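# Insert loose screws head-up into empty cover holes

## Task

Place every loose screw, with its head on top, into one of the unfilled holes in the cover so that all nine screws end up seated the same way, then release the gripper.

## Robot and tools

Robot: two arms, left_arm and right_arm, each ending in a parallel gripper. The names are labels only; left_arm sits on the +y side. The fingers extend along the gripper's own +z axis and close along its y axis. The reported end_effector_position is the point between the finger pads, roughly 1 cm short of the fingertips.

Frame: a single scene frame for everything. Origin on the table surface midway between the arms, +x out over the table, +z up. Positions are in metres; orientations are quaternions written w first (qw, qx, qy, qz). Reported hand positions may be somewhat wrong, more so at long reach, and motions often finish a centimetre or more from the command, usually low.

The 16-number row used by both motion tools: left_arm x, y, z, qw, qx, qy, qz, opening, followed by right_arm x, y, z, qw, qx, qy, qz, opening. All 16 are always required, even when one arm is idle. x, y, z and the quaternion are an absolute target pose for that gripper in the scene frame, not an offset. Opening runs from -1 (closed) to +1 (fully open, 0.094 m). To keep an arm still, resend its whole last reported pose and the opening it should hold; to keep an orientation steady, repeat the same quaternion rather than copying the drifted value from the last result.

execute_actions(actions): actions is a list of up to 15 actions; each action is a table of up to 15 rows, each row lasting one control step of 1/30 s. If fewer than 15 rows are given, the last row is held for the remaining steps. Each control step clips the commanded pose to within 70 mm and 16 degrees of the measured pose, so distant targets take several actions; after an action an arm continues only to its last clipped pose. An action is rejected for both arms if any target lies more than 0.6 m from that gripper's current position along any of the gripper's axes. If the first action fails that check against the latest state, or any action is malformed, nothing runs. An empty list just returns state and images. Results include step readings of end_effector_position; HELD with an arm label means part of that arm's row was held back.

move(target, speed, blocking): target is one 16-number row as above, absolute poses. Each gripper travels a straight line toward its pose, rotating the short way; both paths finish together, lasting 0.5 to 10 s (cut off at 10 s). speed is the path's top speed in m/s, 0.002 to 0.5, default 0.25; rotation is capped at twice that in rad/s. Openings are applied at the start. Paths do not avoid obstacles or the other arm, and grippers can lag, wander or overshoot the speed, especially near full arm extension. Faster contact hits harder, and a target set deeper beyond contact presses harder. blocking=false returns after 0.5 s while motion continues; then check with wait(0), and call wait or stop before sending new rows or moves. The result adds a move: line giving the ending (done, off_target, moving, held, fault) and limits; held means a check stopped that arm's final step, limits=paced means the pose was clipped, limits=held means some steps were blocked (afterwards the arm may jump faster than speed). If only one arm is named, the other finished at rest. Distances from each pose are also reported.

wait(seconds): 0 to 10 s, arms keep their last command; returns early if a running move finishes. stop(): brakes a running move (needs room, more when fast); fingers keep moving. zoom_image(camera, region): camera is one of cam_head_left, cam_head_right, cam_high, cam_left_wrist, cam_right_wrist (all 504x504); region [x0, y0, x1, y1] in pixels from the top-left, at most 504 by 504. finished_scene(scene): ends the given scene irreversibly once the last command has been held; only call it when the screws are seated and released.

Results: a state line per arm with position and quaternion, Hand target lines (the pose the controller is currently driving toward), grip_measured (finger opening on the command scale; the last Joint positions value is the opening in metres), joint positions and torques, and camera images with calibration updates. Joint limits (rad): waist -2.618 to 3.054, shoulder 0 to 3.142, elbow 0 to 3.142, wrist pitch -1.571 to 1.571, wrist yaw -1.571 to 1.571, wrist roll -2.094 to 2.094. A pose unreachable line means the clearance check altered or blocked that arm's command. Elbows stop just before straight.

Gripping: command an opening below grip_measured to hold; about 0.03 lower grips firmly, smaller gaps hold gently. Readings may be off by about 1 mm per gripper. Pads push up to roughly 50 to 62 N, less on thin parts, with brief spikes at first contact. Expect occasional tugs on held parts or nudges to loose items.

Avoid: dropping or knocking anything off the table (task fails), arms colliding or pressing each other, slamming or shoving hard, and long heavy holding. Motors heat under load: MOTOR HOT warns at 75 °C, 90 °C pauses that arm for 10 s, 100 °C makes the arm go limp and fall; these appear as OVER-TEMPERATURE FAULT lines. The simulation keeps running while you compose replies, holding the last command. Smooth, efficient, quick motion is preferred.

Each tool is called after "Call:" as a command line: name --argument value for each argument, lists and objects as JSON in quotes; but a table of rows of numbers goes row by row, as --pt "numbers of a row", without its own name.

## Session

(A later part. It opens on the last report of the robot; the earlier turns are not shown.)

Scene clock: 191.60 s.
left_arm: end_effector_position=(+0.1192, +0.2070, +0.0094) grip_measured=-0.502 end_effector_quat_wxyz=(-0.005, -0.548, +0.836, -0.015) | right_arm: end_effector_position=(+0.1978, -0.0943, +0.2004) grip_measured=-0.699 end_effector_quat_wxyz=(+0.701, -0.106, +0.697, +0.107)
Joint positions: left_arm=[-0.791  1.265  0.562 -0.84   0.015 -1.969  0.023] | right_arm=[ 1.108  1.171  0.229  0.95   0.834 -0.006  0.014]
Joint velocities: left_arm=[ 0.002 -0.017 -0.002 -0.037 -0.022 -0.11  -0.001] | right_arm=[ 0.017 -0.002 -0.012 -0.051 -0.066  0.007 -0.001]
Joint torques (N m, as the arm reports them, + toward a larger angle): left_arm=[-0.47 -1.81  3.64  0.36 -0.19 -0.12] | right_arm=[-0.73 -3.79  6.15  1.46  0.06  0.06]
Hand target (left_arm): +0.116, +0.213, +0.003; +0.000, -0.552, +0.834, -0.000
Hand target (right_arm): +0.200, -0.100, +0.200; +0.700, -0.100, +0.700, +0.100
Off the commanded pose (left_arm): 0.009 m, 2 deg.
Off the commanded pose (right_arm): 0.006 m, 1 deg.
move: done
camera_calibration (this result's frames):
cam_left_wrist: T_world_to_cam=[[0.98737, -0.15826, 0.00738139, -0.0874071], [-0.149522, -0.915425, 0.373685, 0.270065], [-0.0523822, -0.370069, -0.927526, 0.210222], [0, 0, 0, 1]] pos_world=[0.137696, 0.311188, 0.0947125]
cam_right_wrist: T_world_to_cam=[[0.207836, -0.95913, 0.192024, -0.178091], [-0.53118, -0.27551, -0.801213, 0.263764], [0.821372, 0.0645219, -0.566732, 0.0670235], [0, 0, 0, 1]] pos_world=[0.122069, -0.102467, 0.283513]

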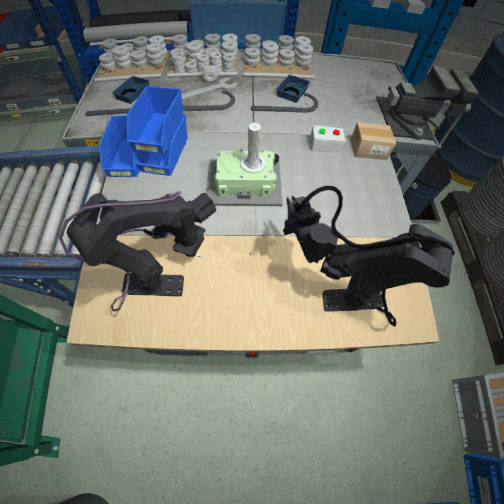

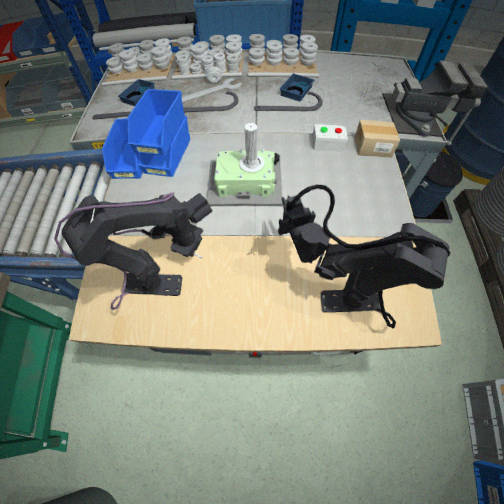

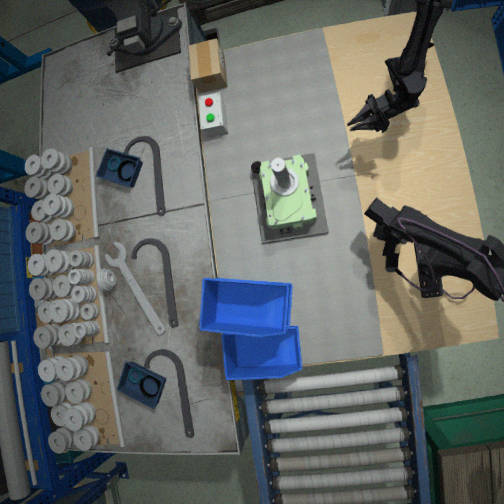

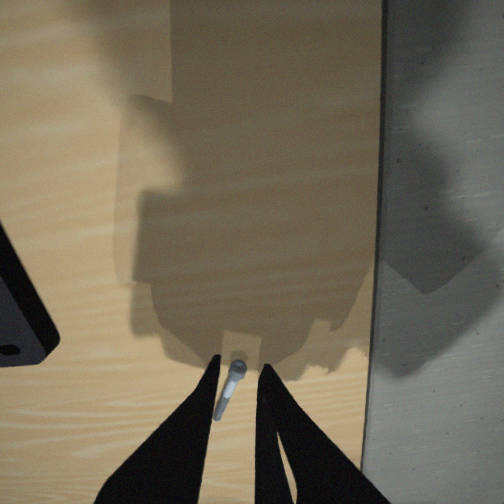

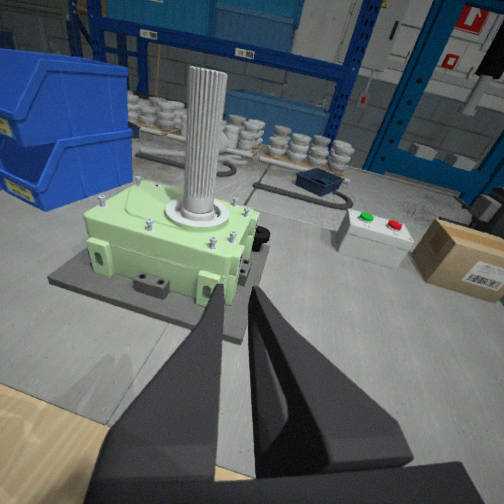

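Over by ~8°; go to φ=238 and close.

Call:
move --target '[0.116,0.213,0.003,0,-0.485,0.875,0,-0.5,0.2,-0.1,0.2,0.7,-0.1,0.7,0.1,-0.7]'

Call:
move --target '[0.116,0.213,0.003,0,-0.485,0.875,0,-1,0.2,-0.1,0.2,0.7,-0.1,0.7,0.1,-0.7]'

Scene clock: 192.57 s.
left_arm: end_effector_position=(+0.1192, +0.2070, +0.0094) grip_measured=-0.502 end_effector_quat_wxyz=(-0.004, -0.493, +0.870, -0.015) | right_arm: end_effector_position=(+0.1978, -0.0943, +0.2004) grip_measured=-0.699 end_effector_quat_wxyz=(+0.701, -0.106, +0.697, +0.107)
Joint positions: left_arm=[-0.791  1.265  0.562 -0.84   0.015 -1.84   0.023] | right_arm=[ 1.108  1.171  0.229  0.95   0.834 -0.006  0.014]
Joint velocities: left_arm=[-0.007 -0.002  0.002 -0.095 -0.007  0.051  0.   ] | right_arm=[-0.002 -0.007  0.002 -0.051  0.037 -0.037 -0.001]
Joint torques (N m, as the arm reports them, + toward a larger angle): left_arm=[-0.46 -1.81  3.64  0.36 -0.19  0.07] | right_arm=[-0.72 -3.79  6.12  1.45  0.06  0.05]
Hand target (left_arm): +0.116, +0.213, +0.003; -0.000, -0.485, +0.875, -0.000
Hand target (right_arm): +0.200, -0.100, +0.200; +0.700, -0.100, +0.700, +0.100
Off the commanded pose (left_arm): 0.009 m, 2 deg.
Off the commanded pose (right_arm): 0.006 m, 1 deg.
move: done
camera_calibration (this result's frames):
cam_left_wrist: T_world_to_cam=[[0.958806, -0.283848, 0.0110197, -0.0580386], [-0.267431, -0.888913, 0.371905, 0.278648], [-0.0957691, -0.359532, -0.928205, 0.213219], [0, 0, 0, 1]] pos_world=[0.150587, 0.307879, 0.0949198]
cam_right_wrist: T_world_to_cam=[[0.207836, -0.95913, 0.192024, -0.178091], [-0.53118, -0.27551, -0.801213, 0.263764], [0.821372, 0.0645219, -0.566732, 0.0670235], [0, 0, 0, 1]] pos_world=[0.122069, -0.102467, 0.283513]

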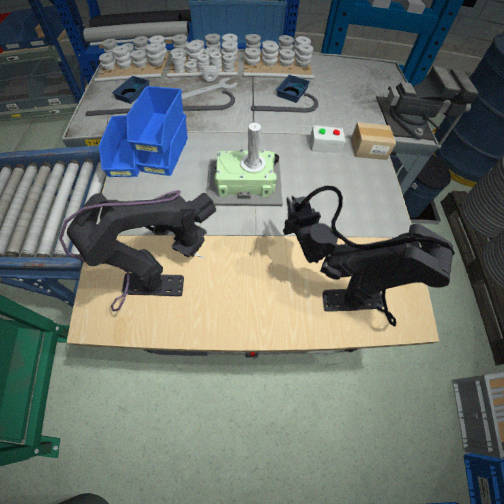

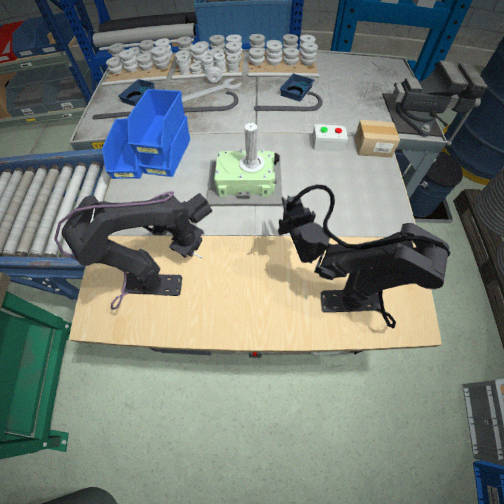

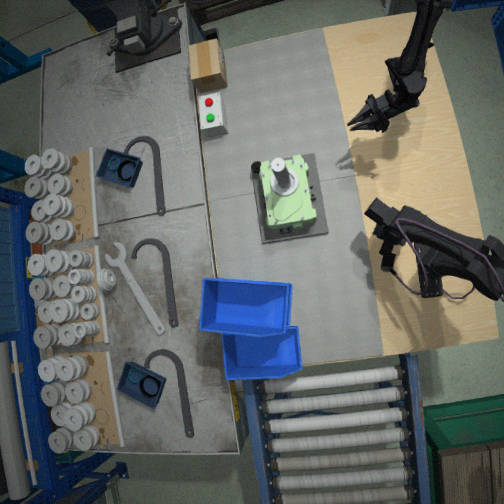

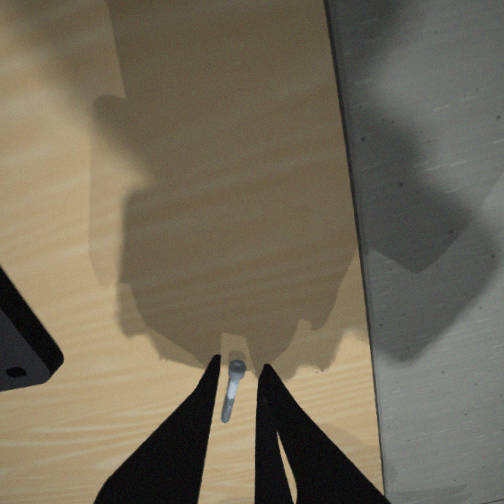

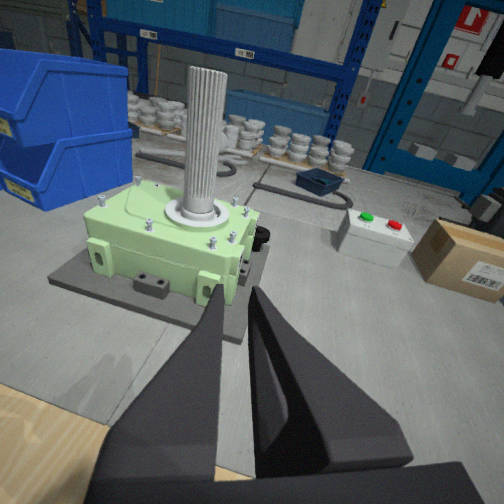

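Scene clock: 193.27 s.
left_arm: end_effector_position=(+0.1193, +0.2069, +0.0094) grip_measured=-0.865 end_effector_quat_wxyz=(-0.004, -0.492, +0.870, -0.016) | right_arm: end_effector_position=(+0.1978, -0.0943, +0.2005) grip_measured=-0.699 end_effector_quat_wxyz=(+0.701, -0.106, +0.697, +0.107)
Joint positions: left_arm=[-0.791  1.265  0.562 -0.839  0.015 -1.838  0.006] | right_arm=[ 1.108  1.171  0.229  0.95   0.834 -0.006  0.014]
Joint velocities: left_arm=[-0.007  0.007  0.022 -0.007  0.125  0.051 -0.001] | right_arm=[0.007 0.012 0.007 0.081 0.007 0.066 0.   ]
Joint torques (N m, as the arm reports them, + toward a larger angle): left_arm=[-0.46 -1.8   3.65  0.35 -0.19  0.1 ] | right_arm=[-0.72 -3.8   6.11  1.46  0.06  0.05]
Hand target (left_arm): +0.116, +0.213, +0.003; -0.000, -0.485, +0.875, -0.000
Hand target (right_arm): +0.200, -0.100, +0.200; +0.700, -0.100, +0.700, +0.100
Off the commanded pose (left_arm): 0.009 m, 2 deg.
Off the commanded pose (right_arm): 0.006 m, 1 deg.
move: done
camera_calibration (this result's frames):
cam_left_wrist: T_world_to_cam=[[0.958041, -0.286403, 0.0114237, -0.0575047], [-0.269932, -0.888102, 0.372038, 0.278733], [-0.0964075, -0.359511, -0.928147, 0.213274], [0, 0, 0, 1]] pos_world=[0.150892, 0.307748, 0.0949077]
cam_right_wrist: T_world_to_cam=[[0.207805, -0.959197, 0.191725, -0.178045], [-0.531052, -0.275233, -0.801393, 0.263859], [0.821463, 0.064718, -0.566578, 0.0670344], [0, 0, 0, 1]] pos_world=[0.122055, -0.102496, 0.28357]

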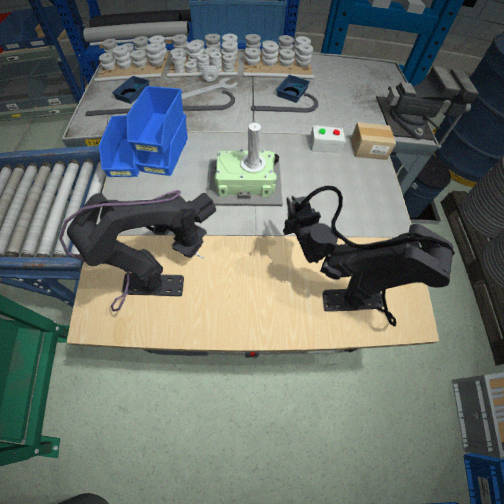

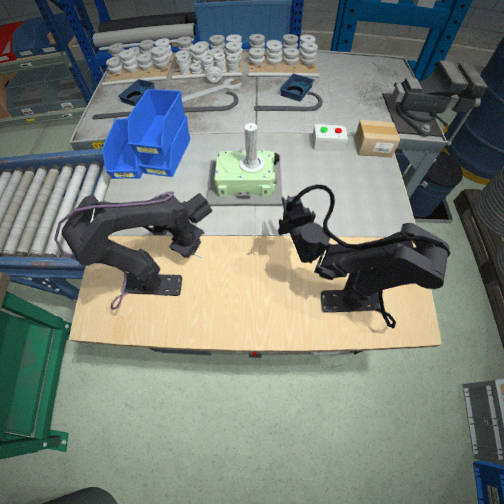

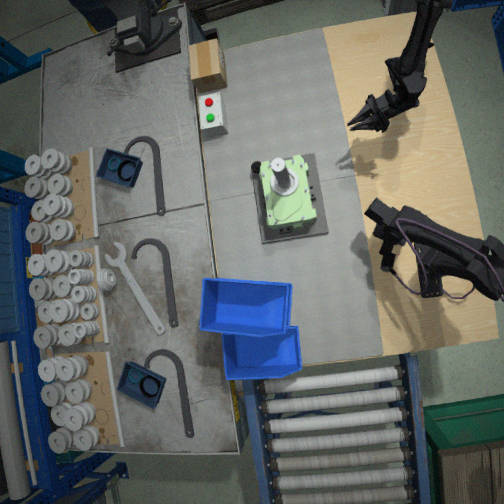

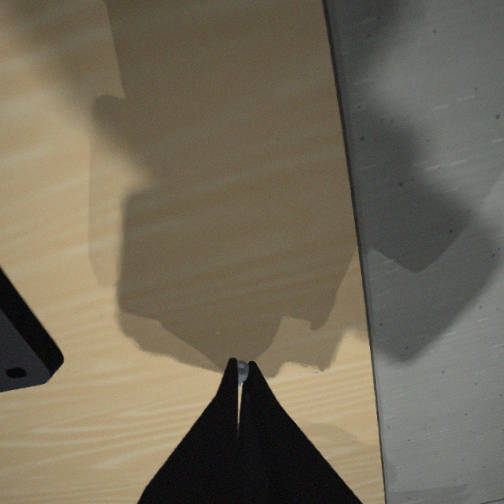

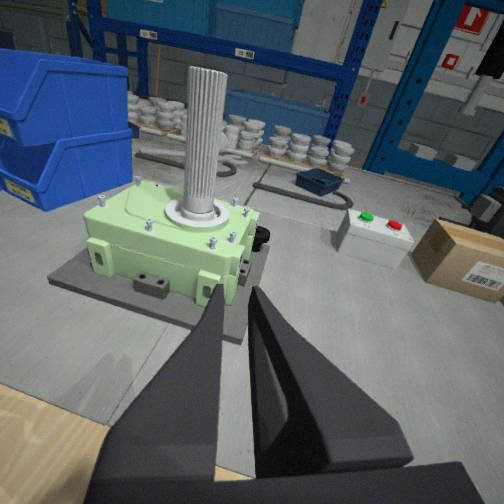

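Call:
move --target '[0.2,0.279,0.19,0,-0.485,0.875,0,-1,0.2,-0.1,0.2,0.7,-0.1,0.7,0.1,-0.7]'

Call:
move --target '[0.4,0.2,0.21,0.561,0.43,0.561,-0.43,-1,0.2,-0.1,0.2,0.7,-0.1,0.7,0.1,-0.7]' --speed 0.4

Call:
move --target '[0.48,0.112,0.165,0.561,0.43,0.561,-0.43,-1,0.27,0.05,0.19,0.7,-0.1,0.7,0.1,-0.7]' --speed 0.15

Call:
zoom_image --camera "cam_high" --region '[230,180,330,260]'

Call:
zoom_image --camera "cam_right_wrist" --region '[160,160,280,250]'

Scene clock: 195.03 s.
left_arm: end_effector_position=(+0.1982, +0.2736, +0.1872) grip_measured=-0.865 end_effector_quat_wxyz=(+0.005, -0.485, +0.874, -0.014) | right_arm: end_effector_position=(+0.1978, -0.0943, +0.2004) grip_measured=-0.699 end_effector_quat_wxyz=(+0.701, -0.106, +0.697, +0.107)
Joint positions: left_arm=[-0.27   1.32   1.325 -1.548  0.012 -1.302  0.006] | right_arm=[ 1.108  1.171  0.229  0.95   0.834 -0.006  0.014]
Joint velocities: left_arm=[-0.002 -0.002 -0.022 -0.037 -0.037  0.037  0.001] | right_arm=[ 0.017 -0.022  0.012 -0.007  0.037 -0.022  0.   ]
Joint torques (N m, as the arm reports them, + toward a larger angle): left_arm=[ 1.01 -2.72  6.66  0.14 -0.18  0.08] | right_arm=[-0.75 -3.8   6.11  1.45  0.06  0.05]
Hand target (left_arm): +0.199, +0.278, +0.190; +0.006, -0.485, +0.875, -0.005
Hand target (right_arm): +0.200, -0.100, +0.200; +0.700, -0.100, +0.700, +0.100
Off the commanded pose (left_arm): 0.006 m, 2 deg.
Off the commanded pose (right_arm): 0.006 m, 1 deg.
joint sent to its limit (left arm) — the command would take joint 4 (wrist pitch) past its lower limit, so that joint was sent only as far as its limit.
move: done
camera_calibration (this result's frames):
cam_left_wrist: T_world_to_cam=[[0.953407, -0.300871, 0.0221993, -0.11321], [-0.288616, -0.888194, 0.357509, 0.299469], [-0.0878467, -0.347258, -0.933646, 0.405904], [0, 0, 0, 1]] pos_world=[0.230024, 0.372879, 0.274421]
cam_right_wrist: T_world_to_cam=[[0.207836, -0.95913, 0.192024, -0.178091], [-0.53118, -0.27551, -0.801213, 0.263764], [0.821372, 0.0645219, -0.566732, 0.0670235], [0, 0, 0, 1]] pos_world=[0.122069, -0.102467, 0.283513]

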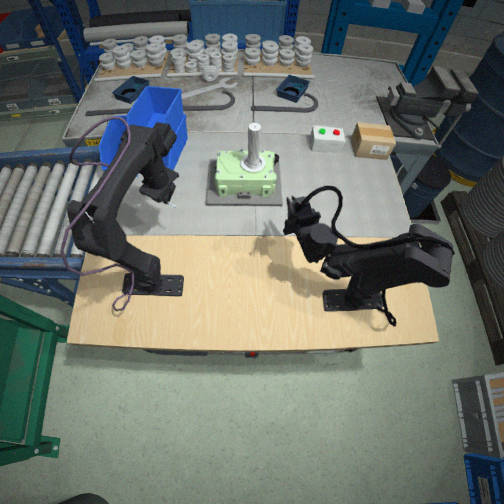

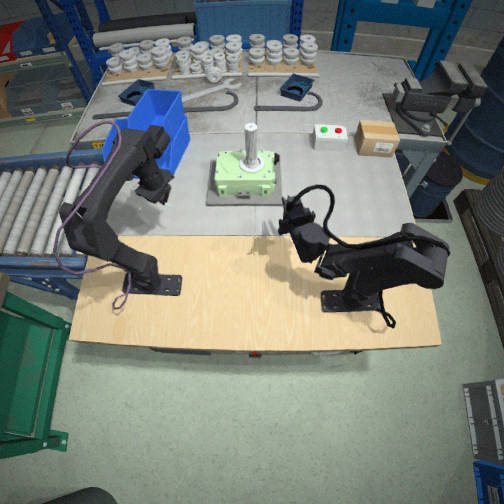

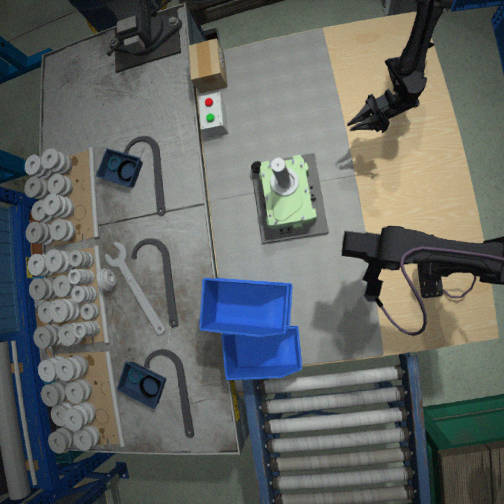

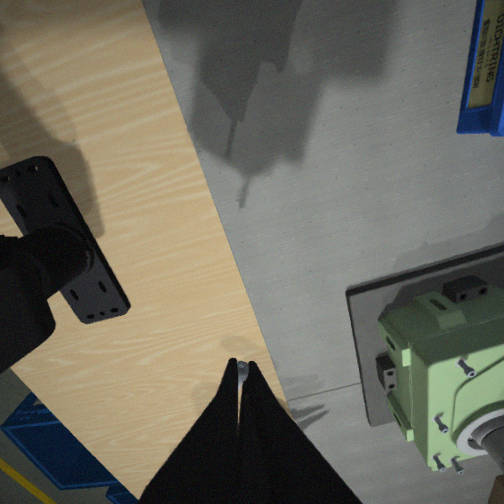

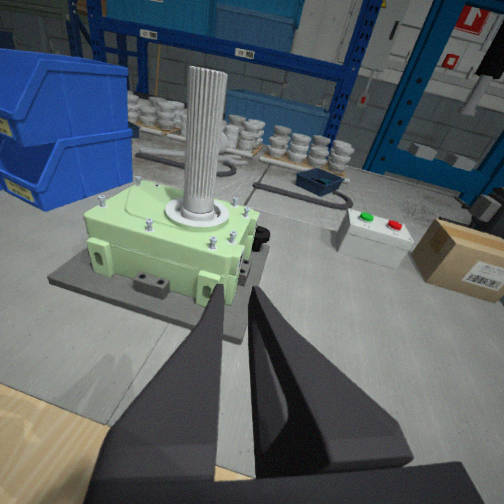

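Scene clock: 199.37 s.
left_arm: end_effector_position=(+0.3999, +0.1974, +0.2137) grip_measured=-0.865 end_effector_quat_wxyz=(+0.567, +0.428, +0.563, -0.423) | right_arm: end_effector_position=(+0.1978, -0.0943, +0.2004) grip_measured=-0.699 end_effector_quat_wxyz=(+0.701, -0.106, +0.697, +0.107)
Joint positions: left_arm=[0.116 1.825 0.895 0.932 1.389 0.007 0.006] | right_arm=[ 1.108  1.171  0.229  0.95   0.834 -0.006  0.014]
Joint velocities: left_arm=[ 0.012  0.012 -0.002  0.11  -0.051 -0.051 -0.002] | right_arm=[ 0.007  0.002  0.002 -0.022  0.037  0.037  0.001]
Joint torques (N m, as the arm reports them, + toward a larger angle): left_arm=[ 0.24 -6.78  5.14  1.49  0.15 -0.1 ] | right_arm=[-0.74 -3.82  6.12  1.45  0.06  0.05]
Hand target (left_arm): +0.400, +0.198, +0.211; +0.563, +0.427, +0.563, -0.429
Hand target (right_arm): +0.200, -0.100, +0.200; +0.700, -0.100, +0.700, +0.100
Off the commanded pose (left_arm): 0.005 m, 1 deg.
Off the commanded pose (right_arm): 0.006 m, 1 deg.
move: done
camera_calibration (this result's frames):
cam_left_wrist: T_world_to_cam=[[-0.931329, -0.273655, 0.240291, 0.372723], [-0.314143, 0.269888, -0.910206, 0.333171], [0.18423, -0.923187, -0.337321, 0.2993], [0, 0, 0, 1]] pos_world=[0.396651, 0.288388, 0.314653]
cam_right_wrist: T_world_to_cam=[[0.207836, -0.95913, 0.192024, -0.178091], [-0.53118, -0.27551, -0.801213, 0.263764], [0.821372, 0.0645219, -0.566732, 0.0670235], [0, 0, 0, 1]] pos_world=[0.122069, -0.102467, 0.283513]

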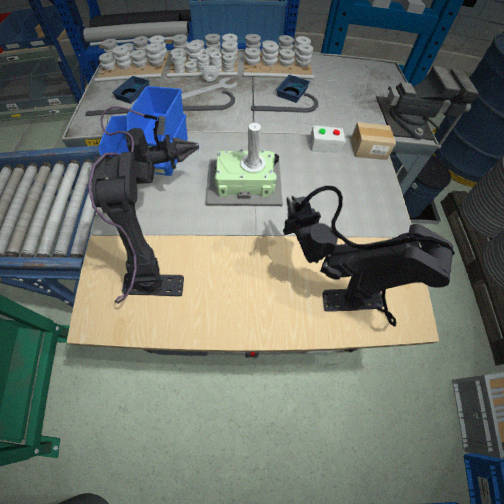

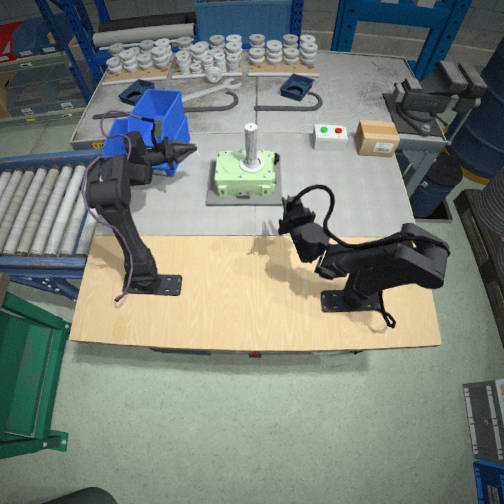

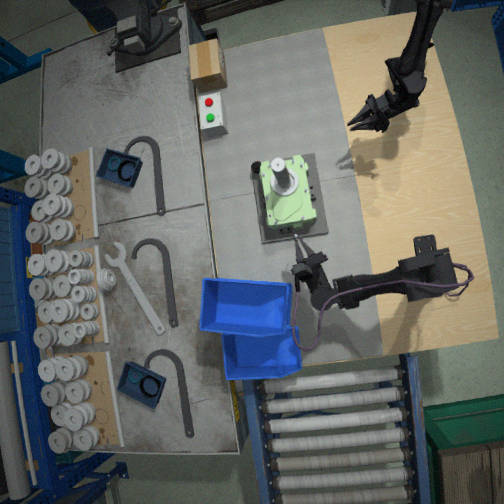

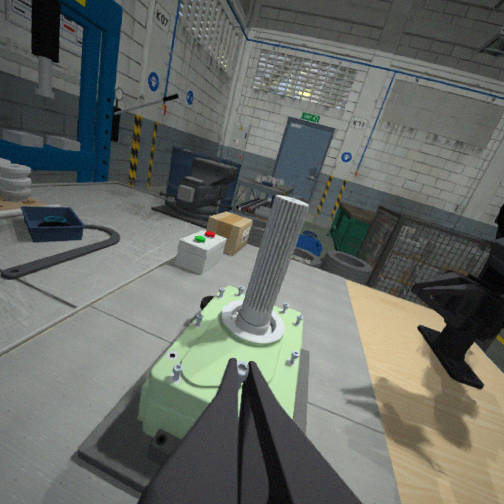

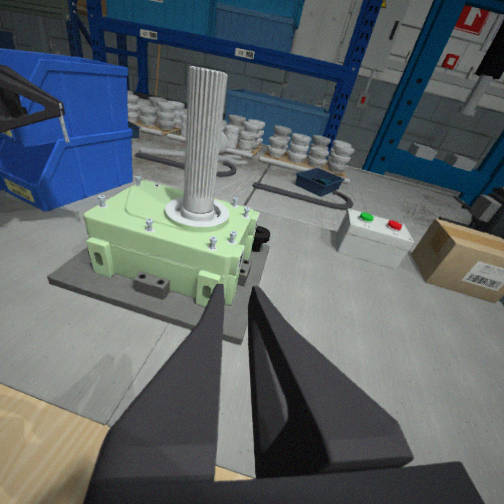

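Scene clock: 200.93 s.
left_arm: end_effector_position=(+0.4745, +0.1156, +0.1618) grip_measured=-0.865 end_effector_quat_wxyz=(+0.558, +0.431, +0.563, -0.432) | right_arm: end_effector_position=(+0.2645, +0.0487, +0.1945) grip_measured=-0.699 end_effector_quat_wxyz=(+0.703, -0.102, +0.695, +0.109)
Joint positions: left_arm=[-0.09   2.191  1.212  0.966  1.205  0.006  0.006] | right_arm=[ 1.108  1.85   0.807  1.062  0.837 -0.005  0.014]
Joint velocities: left_arm=[ 0.027 -0.017 -0.007  0.007  0.066 -0.022 -0.001] | right_arm=[ 0.002 -0.012  0.002 -0.037 -0.022 -0.066  0.001]
Joint torques (N m, as the arm reports them, + toward a larger angle): left_arm=[-0.66 -9.87  6.97  1.51 -0.13 -0.1 ] | right_arm=[-0.71 -7.97  7.65  1.44  0.03  0.04]
Hand target (left_arm): +0.480, +0.112, +0.166; +0.561, +0.430, +0.561, -0.431
Hand target (right_arm): +0.271, +0.049, +0.190; +0.700, -0.100, +0.700, +0.100
Off the commanded pose (left_arm): 0.007 m, 0 deg.
Off the commanded pose (right_arm): 0.007 m, 1 deg.
move: done
camera_calibration (this result's frames):
cam_left_wrist: T_world_to_cam=[[-0.933407, -0.253246, 0.254199, 0.42866], [-0.321851, 0.277724, -0.905141, 0.333361], [0.158626, -0.92668, -0.340737, 0.205624], [0, 0, 0, 1]] pos_world=[0.47479, 0.206522, 0.262838]
cam_right_wrist: T_world_to_cam=[[0.204455, -0.961698, 0.182577, -0.0508375], [-0.528366, -0.265434, -0.806457, 0.333576], [0.824031, 0.0684164, -0.562399, -0.00205235], [0, 0, 0, 1]] pos_world=[0.188335, 0.0397925, 0.277142]

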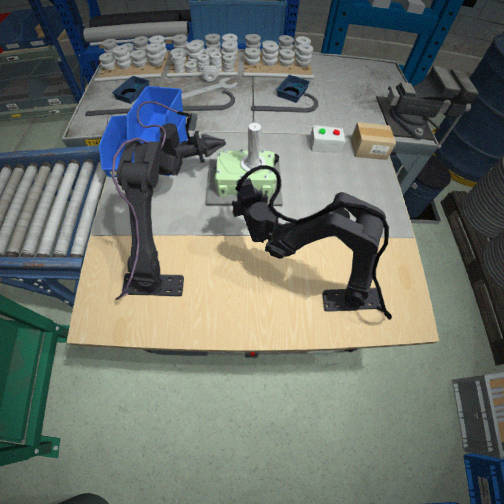

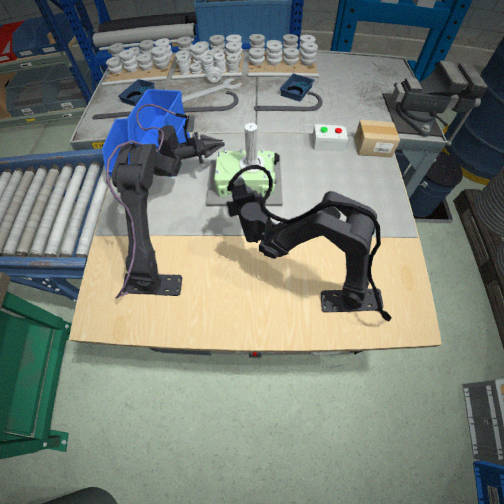

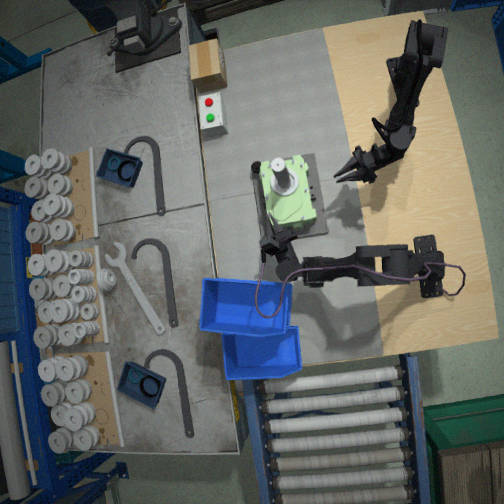

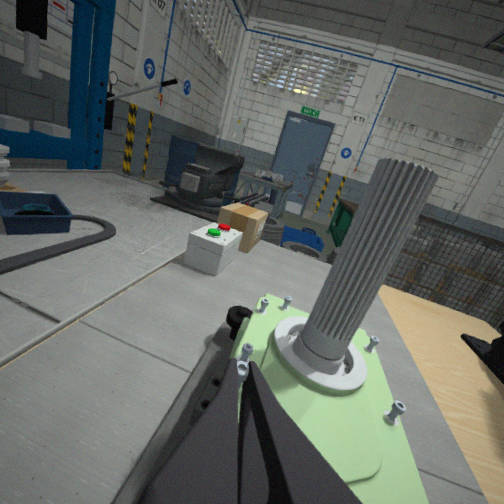

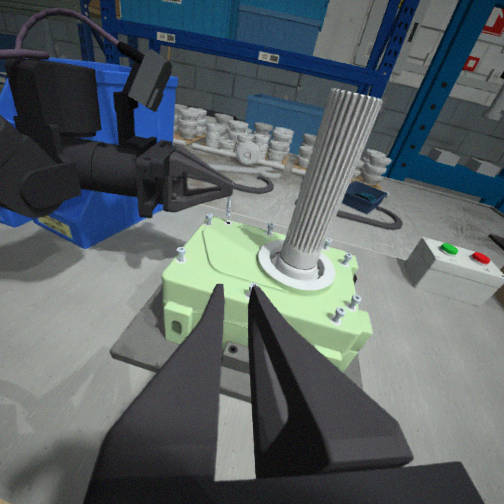

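Region (230, 180, 330, 260) of cam_high's 504x504 image, scaled by 5.040, with more detail than that image has; it fills the top 403 rows of this view, and the rest is white.

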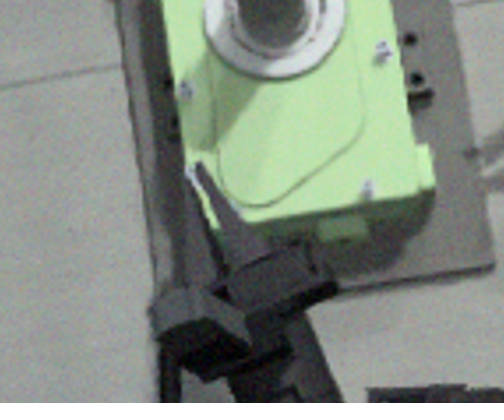

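Region (160, 160, 280, 250) of cam_right_wrist's 504x504 image, scaled by 4.200, with more detail than that image has; it fills the top 378 rows of this view, and the rest is white.

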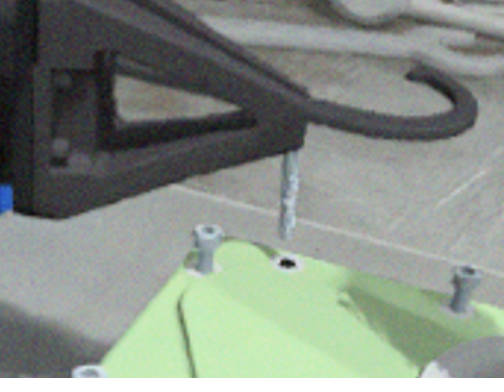

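Needs ~1.5 mm −y; lower.

Call:
move --target '[0.48,0.1105,0.15,0.561,0.43,0.561,-0.43,-1,0.27,0.05,0.19,0.7,-0.1,0.7,0.1,-0.7]' --speed 0.02

Call:
zoom_image --camera "cam_right_wrist" --region '[160,160,280,250]'

Scene clock: 202.03 s.
left_arm: end_effector_position=(+0.4760, +0.1155, +0.1521) grip_measured=-0.865 end_effector_quat_wxyz=(+0.561, +0.432, +0.560, -0.430) | right_arm: end_effector_position=(+0.2645, +0.0485, +0.1943) grip_measured=-0.699 end_effector_quat_wxyz=(+0.703, -0.102, +0.695, +0.109)
Joint positions: left_arm=[-0.09   2.223  1.212  1.007  1.204  0.006  0.006] | right_arm=[ 1.108  1.85   0.807  1.061  0.838 -0.005  0.014]
Joint velocities: left_arm=[ 0.012 -0.017 -0.012 -0.037 -0.037 -0.081 -0.001] | right_arm=[ 0.007  0.002 -0.002 -0.037 -0.022  0.081  0.   ]
Joint torques (N m, as the arm reports them, + toward a larger angle): left_arm=[-0.96 -9.38  6.21  1.54 -0.18 -0.08] | right_arm=[-0.43 -7.94  7.71  1.45  0.08  0.05]
Hand target (left_arm): +0.480, +0.111, +0.150; +0.561, +0.430, +0.561, -0.430
Hand target (right_arm): +0.270, +0.050, +0.190; +0.700, -0.100, +0.700, +0.100
Off the commanded pose (left_arm): 0.007 m, 0 deg.
Off the commanded pose (right_arm): 0.007 m, 1 deg.
move: done
camera_calibration (this result's frames):
cam_left_wrist: T_world_to_cam=[[-0.935394, -0.254071, 0.245941, 0.434767], [-0.313914, 0.276474, -0.908306, 0.321936], [0.162778, -0.926828, -0.338369, 0.199692], [0, 0, 0, 1]] pos_world=[0.475233, 0.206535, 0.253059]
cam_right_wrist: T_world_to_cam=[[0.203416, -0.961807, 0.183165, -0.0508427], [-0.528944, -0.26538, -0.806096, 0.333518], [0.823917, 0.0670892, -0.562725, -0.00201463], [0, 0, 0, 1]] pos_world=[0.188415, 0.0397434, 0.277027]

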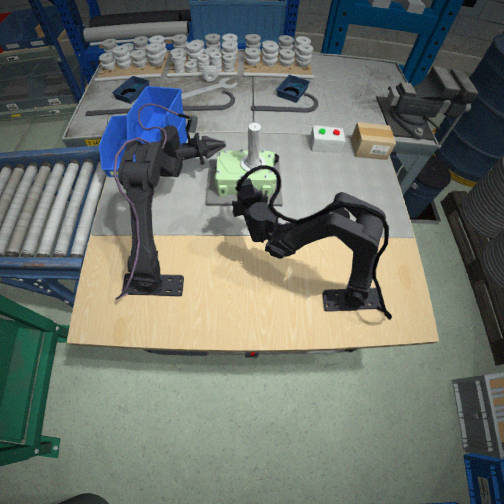

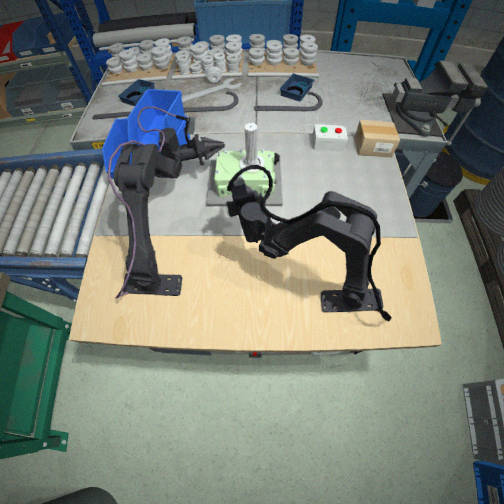

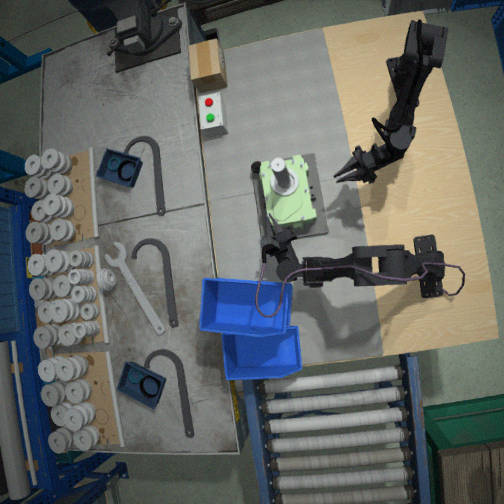

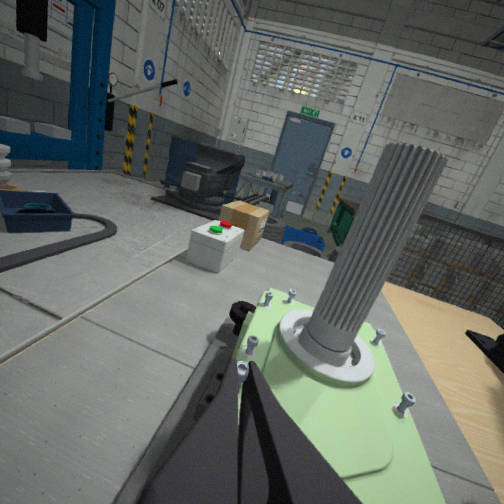

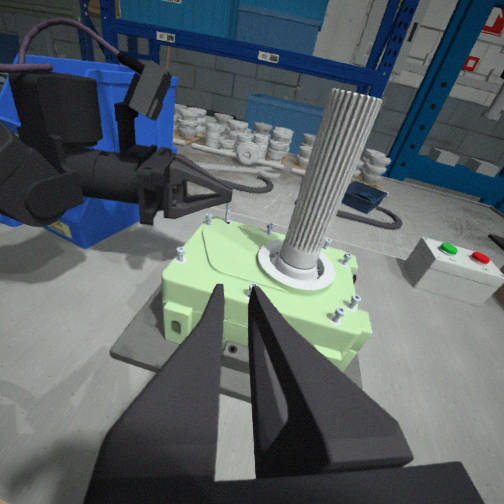

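Region (160, 160, 280, 250) of cam_right_wrist's 504x504 image, scaled by 4.200, with more detail than that image has; it fills the top 378 rows of this view, and the rest is white.

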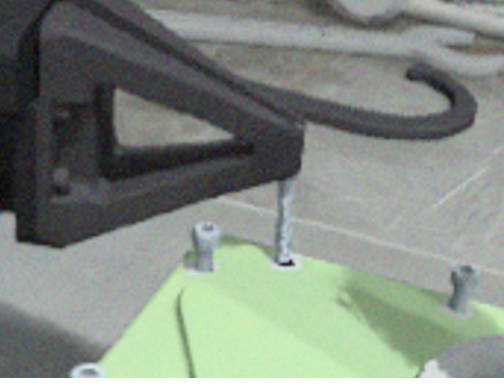

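Tip is slightly behind (+x) and +y. Sweep.

Call:
execute_actions --actions '[[[0.474,0.109,0.144,0.561,0.43,0.561,-0.43,-1,0.27,0.05,0.19,0.7,-0.1,0.7,0.1,-0.7]],[[0.471,0.108,0.144,0.561,0.43,0.561,-0.43,-1,0.27,0.05,0.19,0.7,-0.1,0.7,0.1,-0.7]],[[0.468,0.107,0.144,0.561,0.43,0.561,-0.43,-1,0.27,0.05,0.19,0.7,-0.1,0.7,0.1,-0.7]]]'

Call:
zoom_image --camera "cam_right_wrist" --region '[160,160,280,250]'

Scene clock: 203.73 s.
left_arm: end_effector_position=(+0.4736, +0.1131, +0.1501) grip_measured=-0.865 end_effector_quat_wxyz=(+0.569, +0.432, +0.557, -0.423) | right_arm: end_effector_position=(+0.2646, +0.0484, +0.1943) grip_measured=-0.699 end_effector_quat_wxyz=(+0.703, -0.101, +0.695, +0.108)
Joint positions: left_arm=[-0.098  2.224  1.188  1.051  1.183  0.006  0.006] | right_arm=[ 1.108  1.85   0.807  1.061  0.839 -0.005  0.014]
Joint velocities: left_arm=[-0.007 -0.012 -0.002  0.007  0.051 -0.037 -0.001] | right_arm=[-0.007 -0.002 -0.012 -0.037  0.051  0.007 -0.   ]
Joint torques (N m, as the arm reports them, + toward a larger angle): left_arm=[ -1.26 -10.37   3.38   1.61  -0.06  -0.06] | right_arm=[-0.46 -7.96  7.72  1.45  0.06  0.05]
Hand target (left_arm): +0.468, +0.107, +0.144; +0.561, +0.430, +0.561, -0.430
Hand target (right_arm): +0.270, +0.050, +0.190; +0.700, -0.100, +0.700, +0.100
Off the commanded pose (left_arm): 0.010 m, 1 deg.
Off the commanded pose (right_arm): 0.007 m, 1 deg.
Step readings (end_effector_position; steps 1 to 15: 1st action; 16 to 30: 2nd action; 31 to 45: 3rd action):
0: left_arm (+0.4760, +0.1155, +0.1520) | right_arm (+0.2646, +0.0484, +0.1943)
1: left_arm (+0.4761, +0.1153, +0.1524) | right_arm (+0.2646, +0.0484, +0.1943)
2: left_arm (+0.4763, +0.1152, +0.1528) | right_arm (+0.2646, +0.0484, +0.1943)
4: left_arm (+0.4762, +0.1144, +0.1536) | right_arm (+0.2646, +0.0484, +0.1943)
8: left_arm (+0.4761, +0.1134, +0.1545) | right_arm (+0.2646, +0.0484, +0.1943)
15: left_arm (+0.4762, +0.1135, +0.1550) | right_arm (+0.2646, +0.0484, +0.1943)
16: left_arm (+0.4762, +0.1135, +0.1547) | right_arm (+0.2646, +0.0484, +0.1943)
17: left_arm (+0.4758, +0.1136, +0.1542) | right_arm (+0.2646, +0.0484, +0.1943)
19: left_arm (+0.4749, +0.1138, +0.1525) | right_arm (+0.2646, +0.0484, +0.1943)
23: left_arm (+0.4745, +0.1138, +0.1518) | right_arm (+0.2646, +0.0484, +0.1943)
30: left_arm (+0.4746, +0.1139, +0.1520) | right_arm (+0.2646, +0.0484, +0.1943)
31: left_arm (+0.4745, +0.1138, +0.1517) | right_arm (+0.2646, +0.0484, +0.1943)
32: left_arm (+0.4739, +0.1135, +0.1512) | right_arm (+0.2646, +0.0484, +0.1943)
34: left_arm (+0.4735, +0.1131, +0.1505) | right_arm (+0.2646, +0.0484, +0.1943)
38: left_arm (+0.4736, +0.1131, +0.1502) | right_arm (+0.2646, +0.0484, +0.1943)
45: end_effector_position above
camera_calibration (this result's frames):
cam_left_wrist: T_world_to_cam=[[-0.936533, -0.26533, 0.22914, 0.436704], [-0.30044, 0.270596, -0.914611, 0.31524], [0.180669, -0.925407, -0.333138, 0.187815], [0, 0, 0, 1]] pos_world=[0.469766, 0.204373, 0.250824]
cam_right_wrist: T_world_to_cam=[[0.203051, -0.961885, 0.183161, -0.0508078], [-0.529051, -0.265176, -0.806094, 0.333528], [0.823939, 0.0667766, -0.56273, -0.00201698], [0, 0, 0, 1]] pos_world=[0.188432, 0.0397072, 0.277026]

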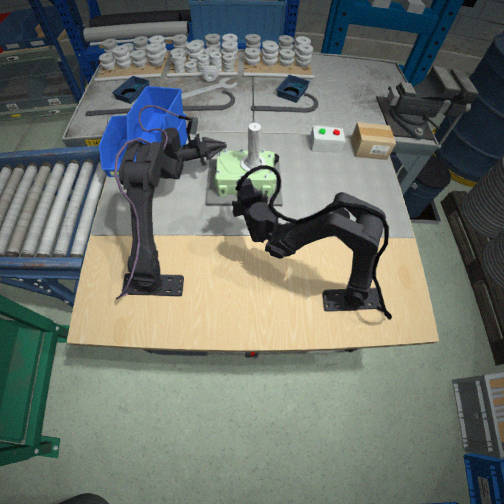

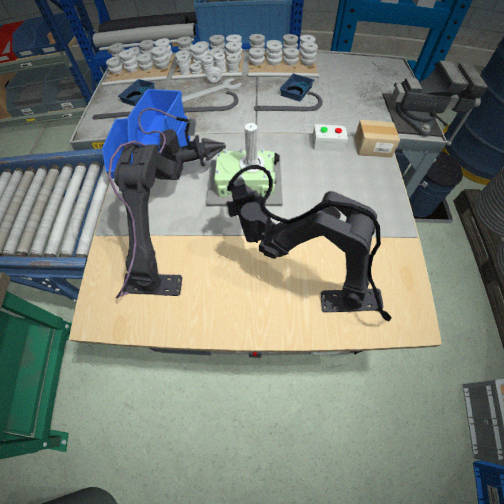

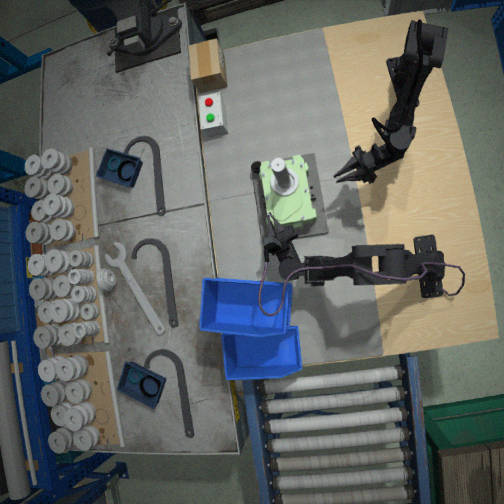

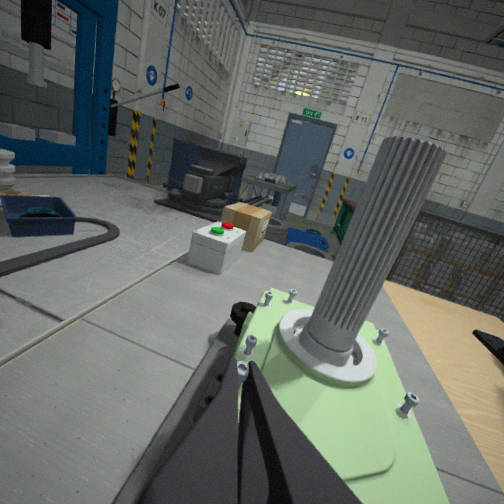

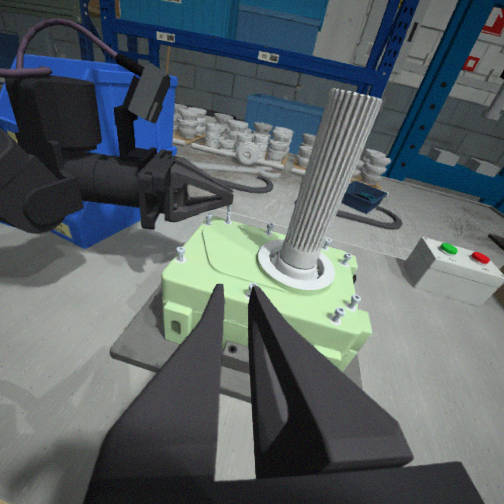

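Region (160, 160, 280, 250) of cam_right_wrist's 504x504 image, scaled by 4.200, with more detail than that image has; it fills the top 378 rows of this view, and the rest is white.

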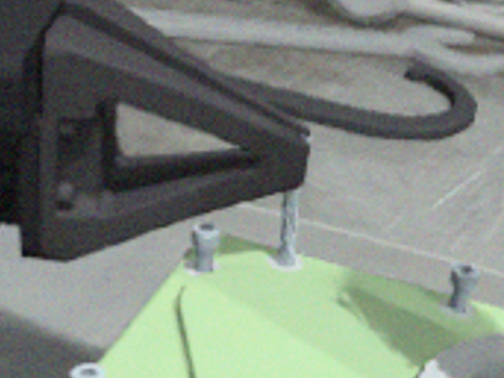

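Just entered; push a little more straight down.

Call:
execute_actions --actions '[[[0.473,0.112,0.14,0.561,0.43,0.561,-0.43,-1,0.27,0.05,0.19,0.7,-0.1,0.7,0.1,-0.7]],[[0.473,0.112,0.138,0.561,0.43,0.561,-0.43,-1,0.27,0.05,0.19,0.7,-0.1,0.7,0.1,-0.7]]]'

Call:
zoom_image --camera "cam_right_wrist" --region '[160,160,280,250]'

Scene clock: 204.87 s.
left_arm: end_effector_position=(+0.4738, +0.1131, +0.1462) grip_measured=-0.865 end_effector_quat_wxyz=(+0.568, +0.432, +0.558, -0.424) | right_arm: end_effector_position=(+0.2646, +0.0484, +0.1943) grip_measured=-0.699 end_effector_quat_wxyz=(+0.703, -0.102, +0.696, +0.108)
Joint positions: left_arm=[-0.098  2.234  1.188  1.058  1.183  0.006  0.006] | right_arm=[ 1.108  1.85   0.807  1.061  0.839 -0.005  0.014]
Joint velocities: left_arm=[-0.007  0.012 -0.017 -0.007  0.022 -0.095 -0.001] | right_arm=[-0.012 -0.017 -0.027 -0.022 -0.007  0.007  0.   ]
Joint torques (N m, as the arm reports them, + toward a larger angle): left_arm=[-0.1  -9.1   4.85  1.62  0.08 -0.06] | right_arm=[-0.44 -7.97  7.74  1.45  0.05  0.06]
Hand target (left_arm): +0.473, +0.112, +0.138; +0.561, +0.430, +0.561, -0.430
Hand target (right_arm): +0.270, +0.050, +0.190; +0.700, -0.100, +0.700, +0.100
Off the commanded pose (left_arm): 0.008 m, 1 deg.
Off the commanded pose (right_arm): 0.007 m, 1 deg.
Step readings (end_effector_position; steps 1 to 15: 1st action; 16 to 30: 2nd action):
0: left_arm (+0.4736, +0.1131, +0.1501) | right_arm (+0.2646, +0.0484, +0.1943)
1: left_arm (+0.4736, +0.1131, +0.1499) | right_arm (+0.2646, +0.0484, +0.1943)
2: left_arm (+0.4736, +0.1131, +0.1494) | right_arm (+0.2646, +0.0484, +0.1943)
4: left_arm (+0.4738, +0.1131, +0.1474) | right_arm (+0.2646, +0.0484, +0.1943)
8: left_arm (+0.4738, +0.1131, +0.1461) | right_arm (+0.2646, +0.0484, +0.1943)
15: left_arm (+0.4738, +0.1131, +0.1461) | right_arm (+0.2646, +0.0484, +0.1943)
16: left_arm (+0.4738, +0.1131, +0.1462) | right_arm (+0.2646, +0.0484, +0.1943)
17: left_arm (+0.4738, +0.1131, +0.1462) | right_arm (+0.2646, +0.0484, +0.1943)
19: left_arm (+0.4738, +0.1131, +0.1462) | right_arm (+0.2646, +0.0484, +0.1943)
23: left_arm (+0.4738, +0.1131, +0.1462) | right_arm (+0.2646, +0.0484, +0.1943)
30: end_effector_position above
camera_calibration (this result's frames):
cam_left_wrist: T_world_to_cam=[[-0.935747, -0.265422, 0.232227, 0.437057], [-0.303557, 0.270959, -0.913474, 0.312997], [0.179532, -0.925274, -0.33412, 0.187085], [0, 0, 0, 1]] pos_world=[0.470399, 0.204299, 0.246927]
cam_right_wrist: T_world_to_cam=[[0.20308, -0.961821, 0.183461, -0.0508628], [-0.52918, -0.265455, -0.805917, 0.333484], [0.823849, 0.0665818, -0.562885, -0.00199466], [0, 0, 0, 1]] pos_world=[0.188446, 0.039737, 0.276969]

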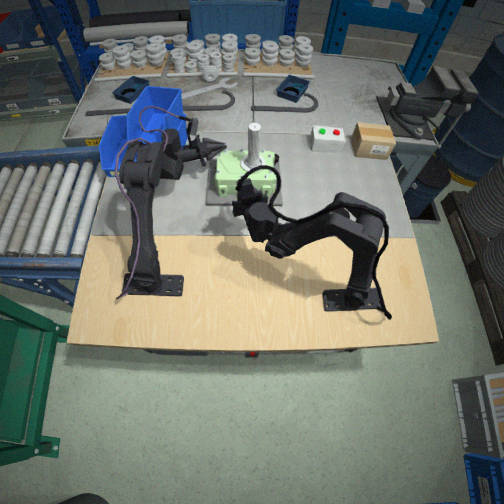

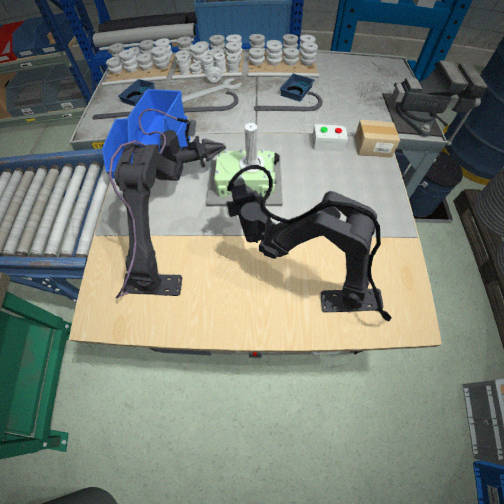

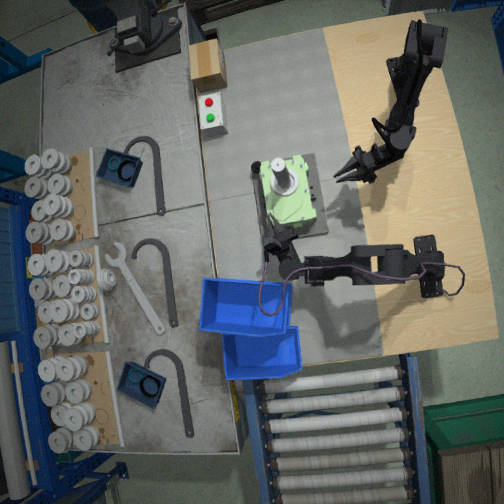

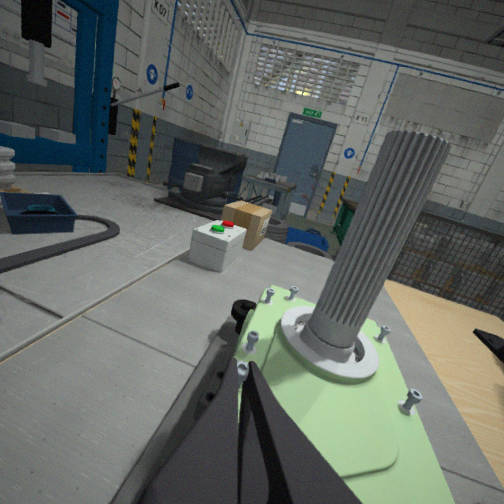

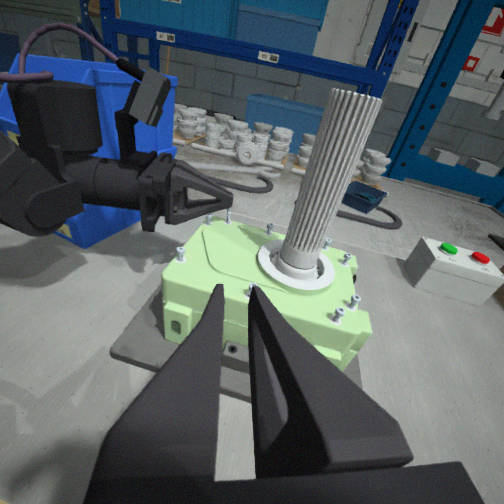

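Region (160, 160, 280, 250) of cam_right_wrist's 504x504 image, scaled by 4.200, with more detail than that image has; it fills the top 378 rows of this view, and the rest is white.

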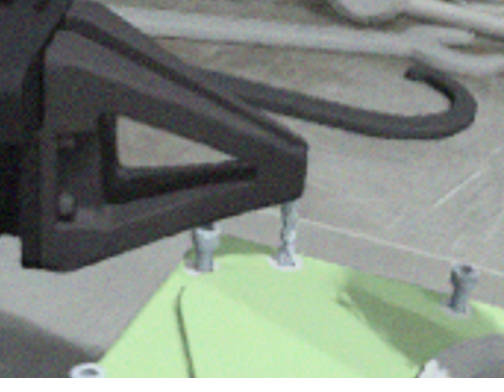

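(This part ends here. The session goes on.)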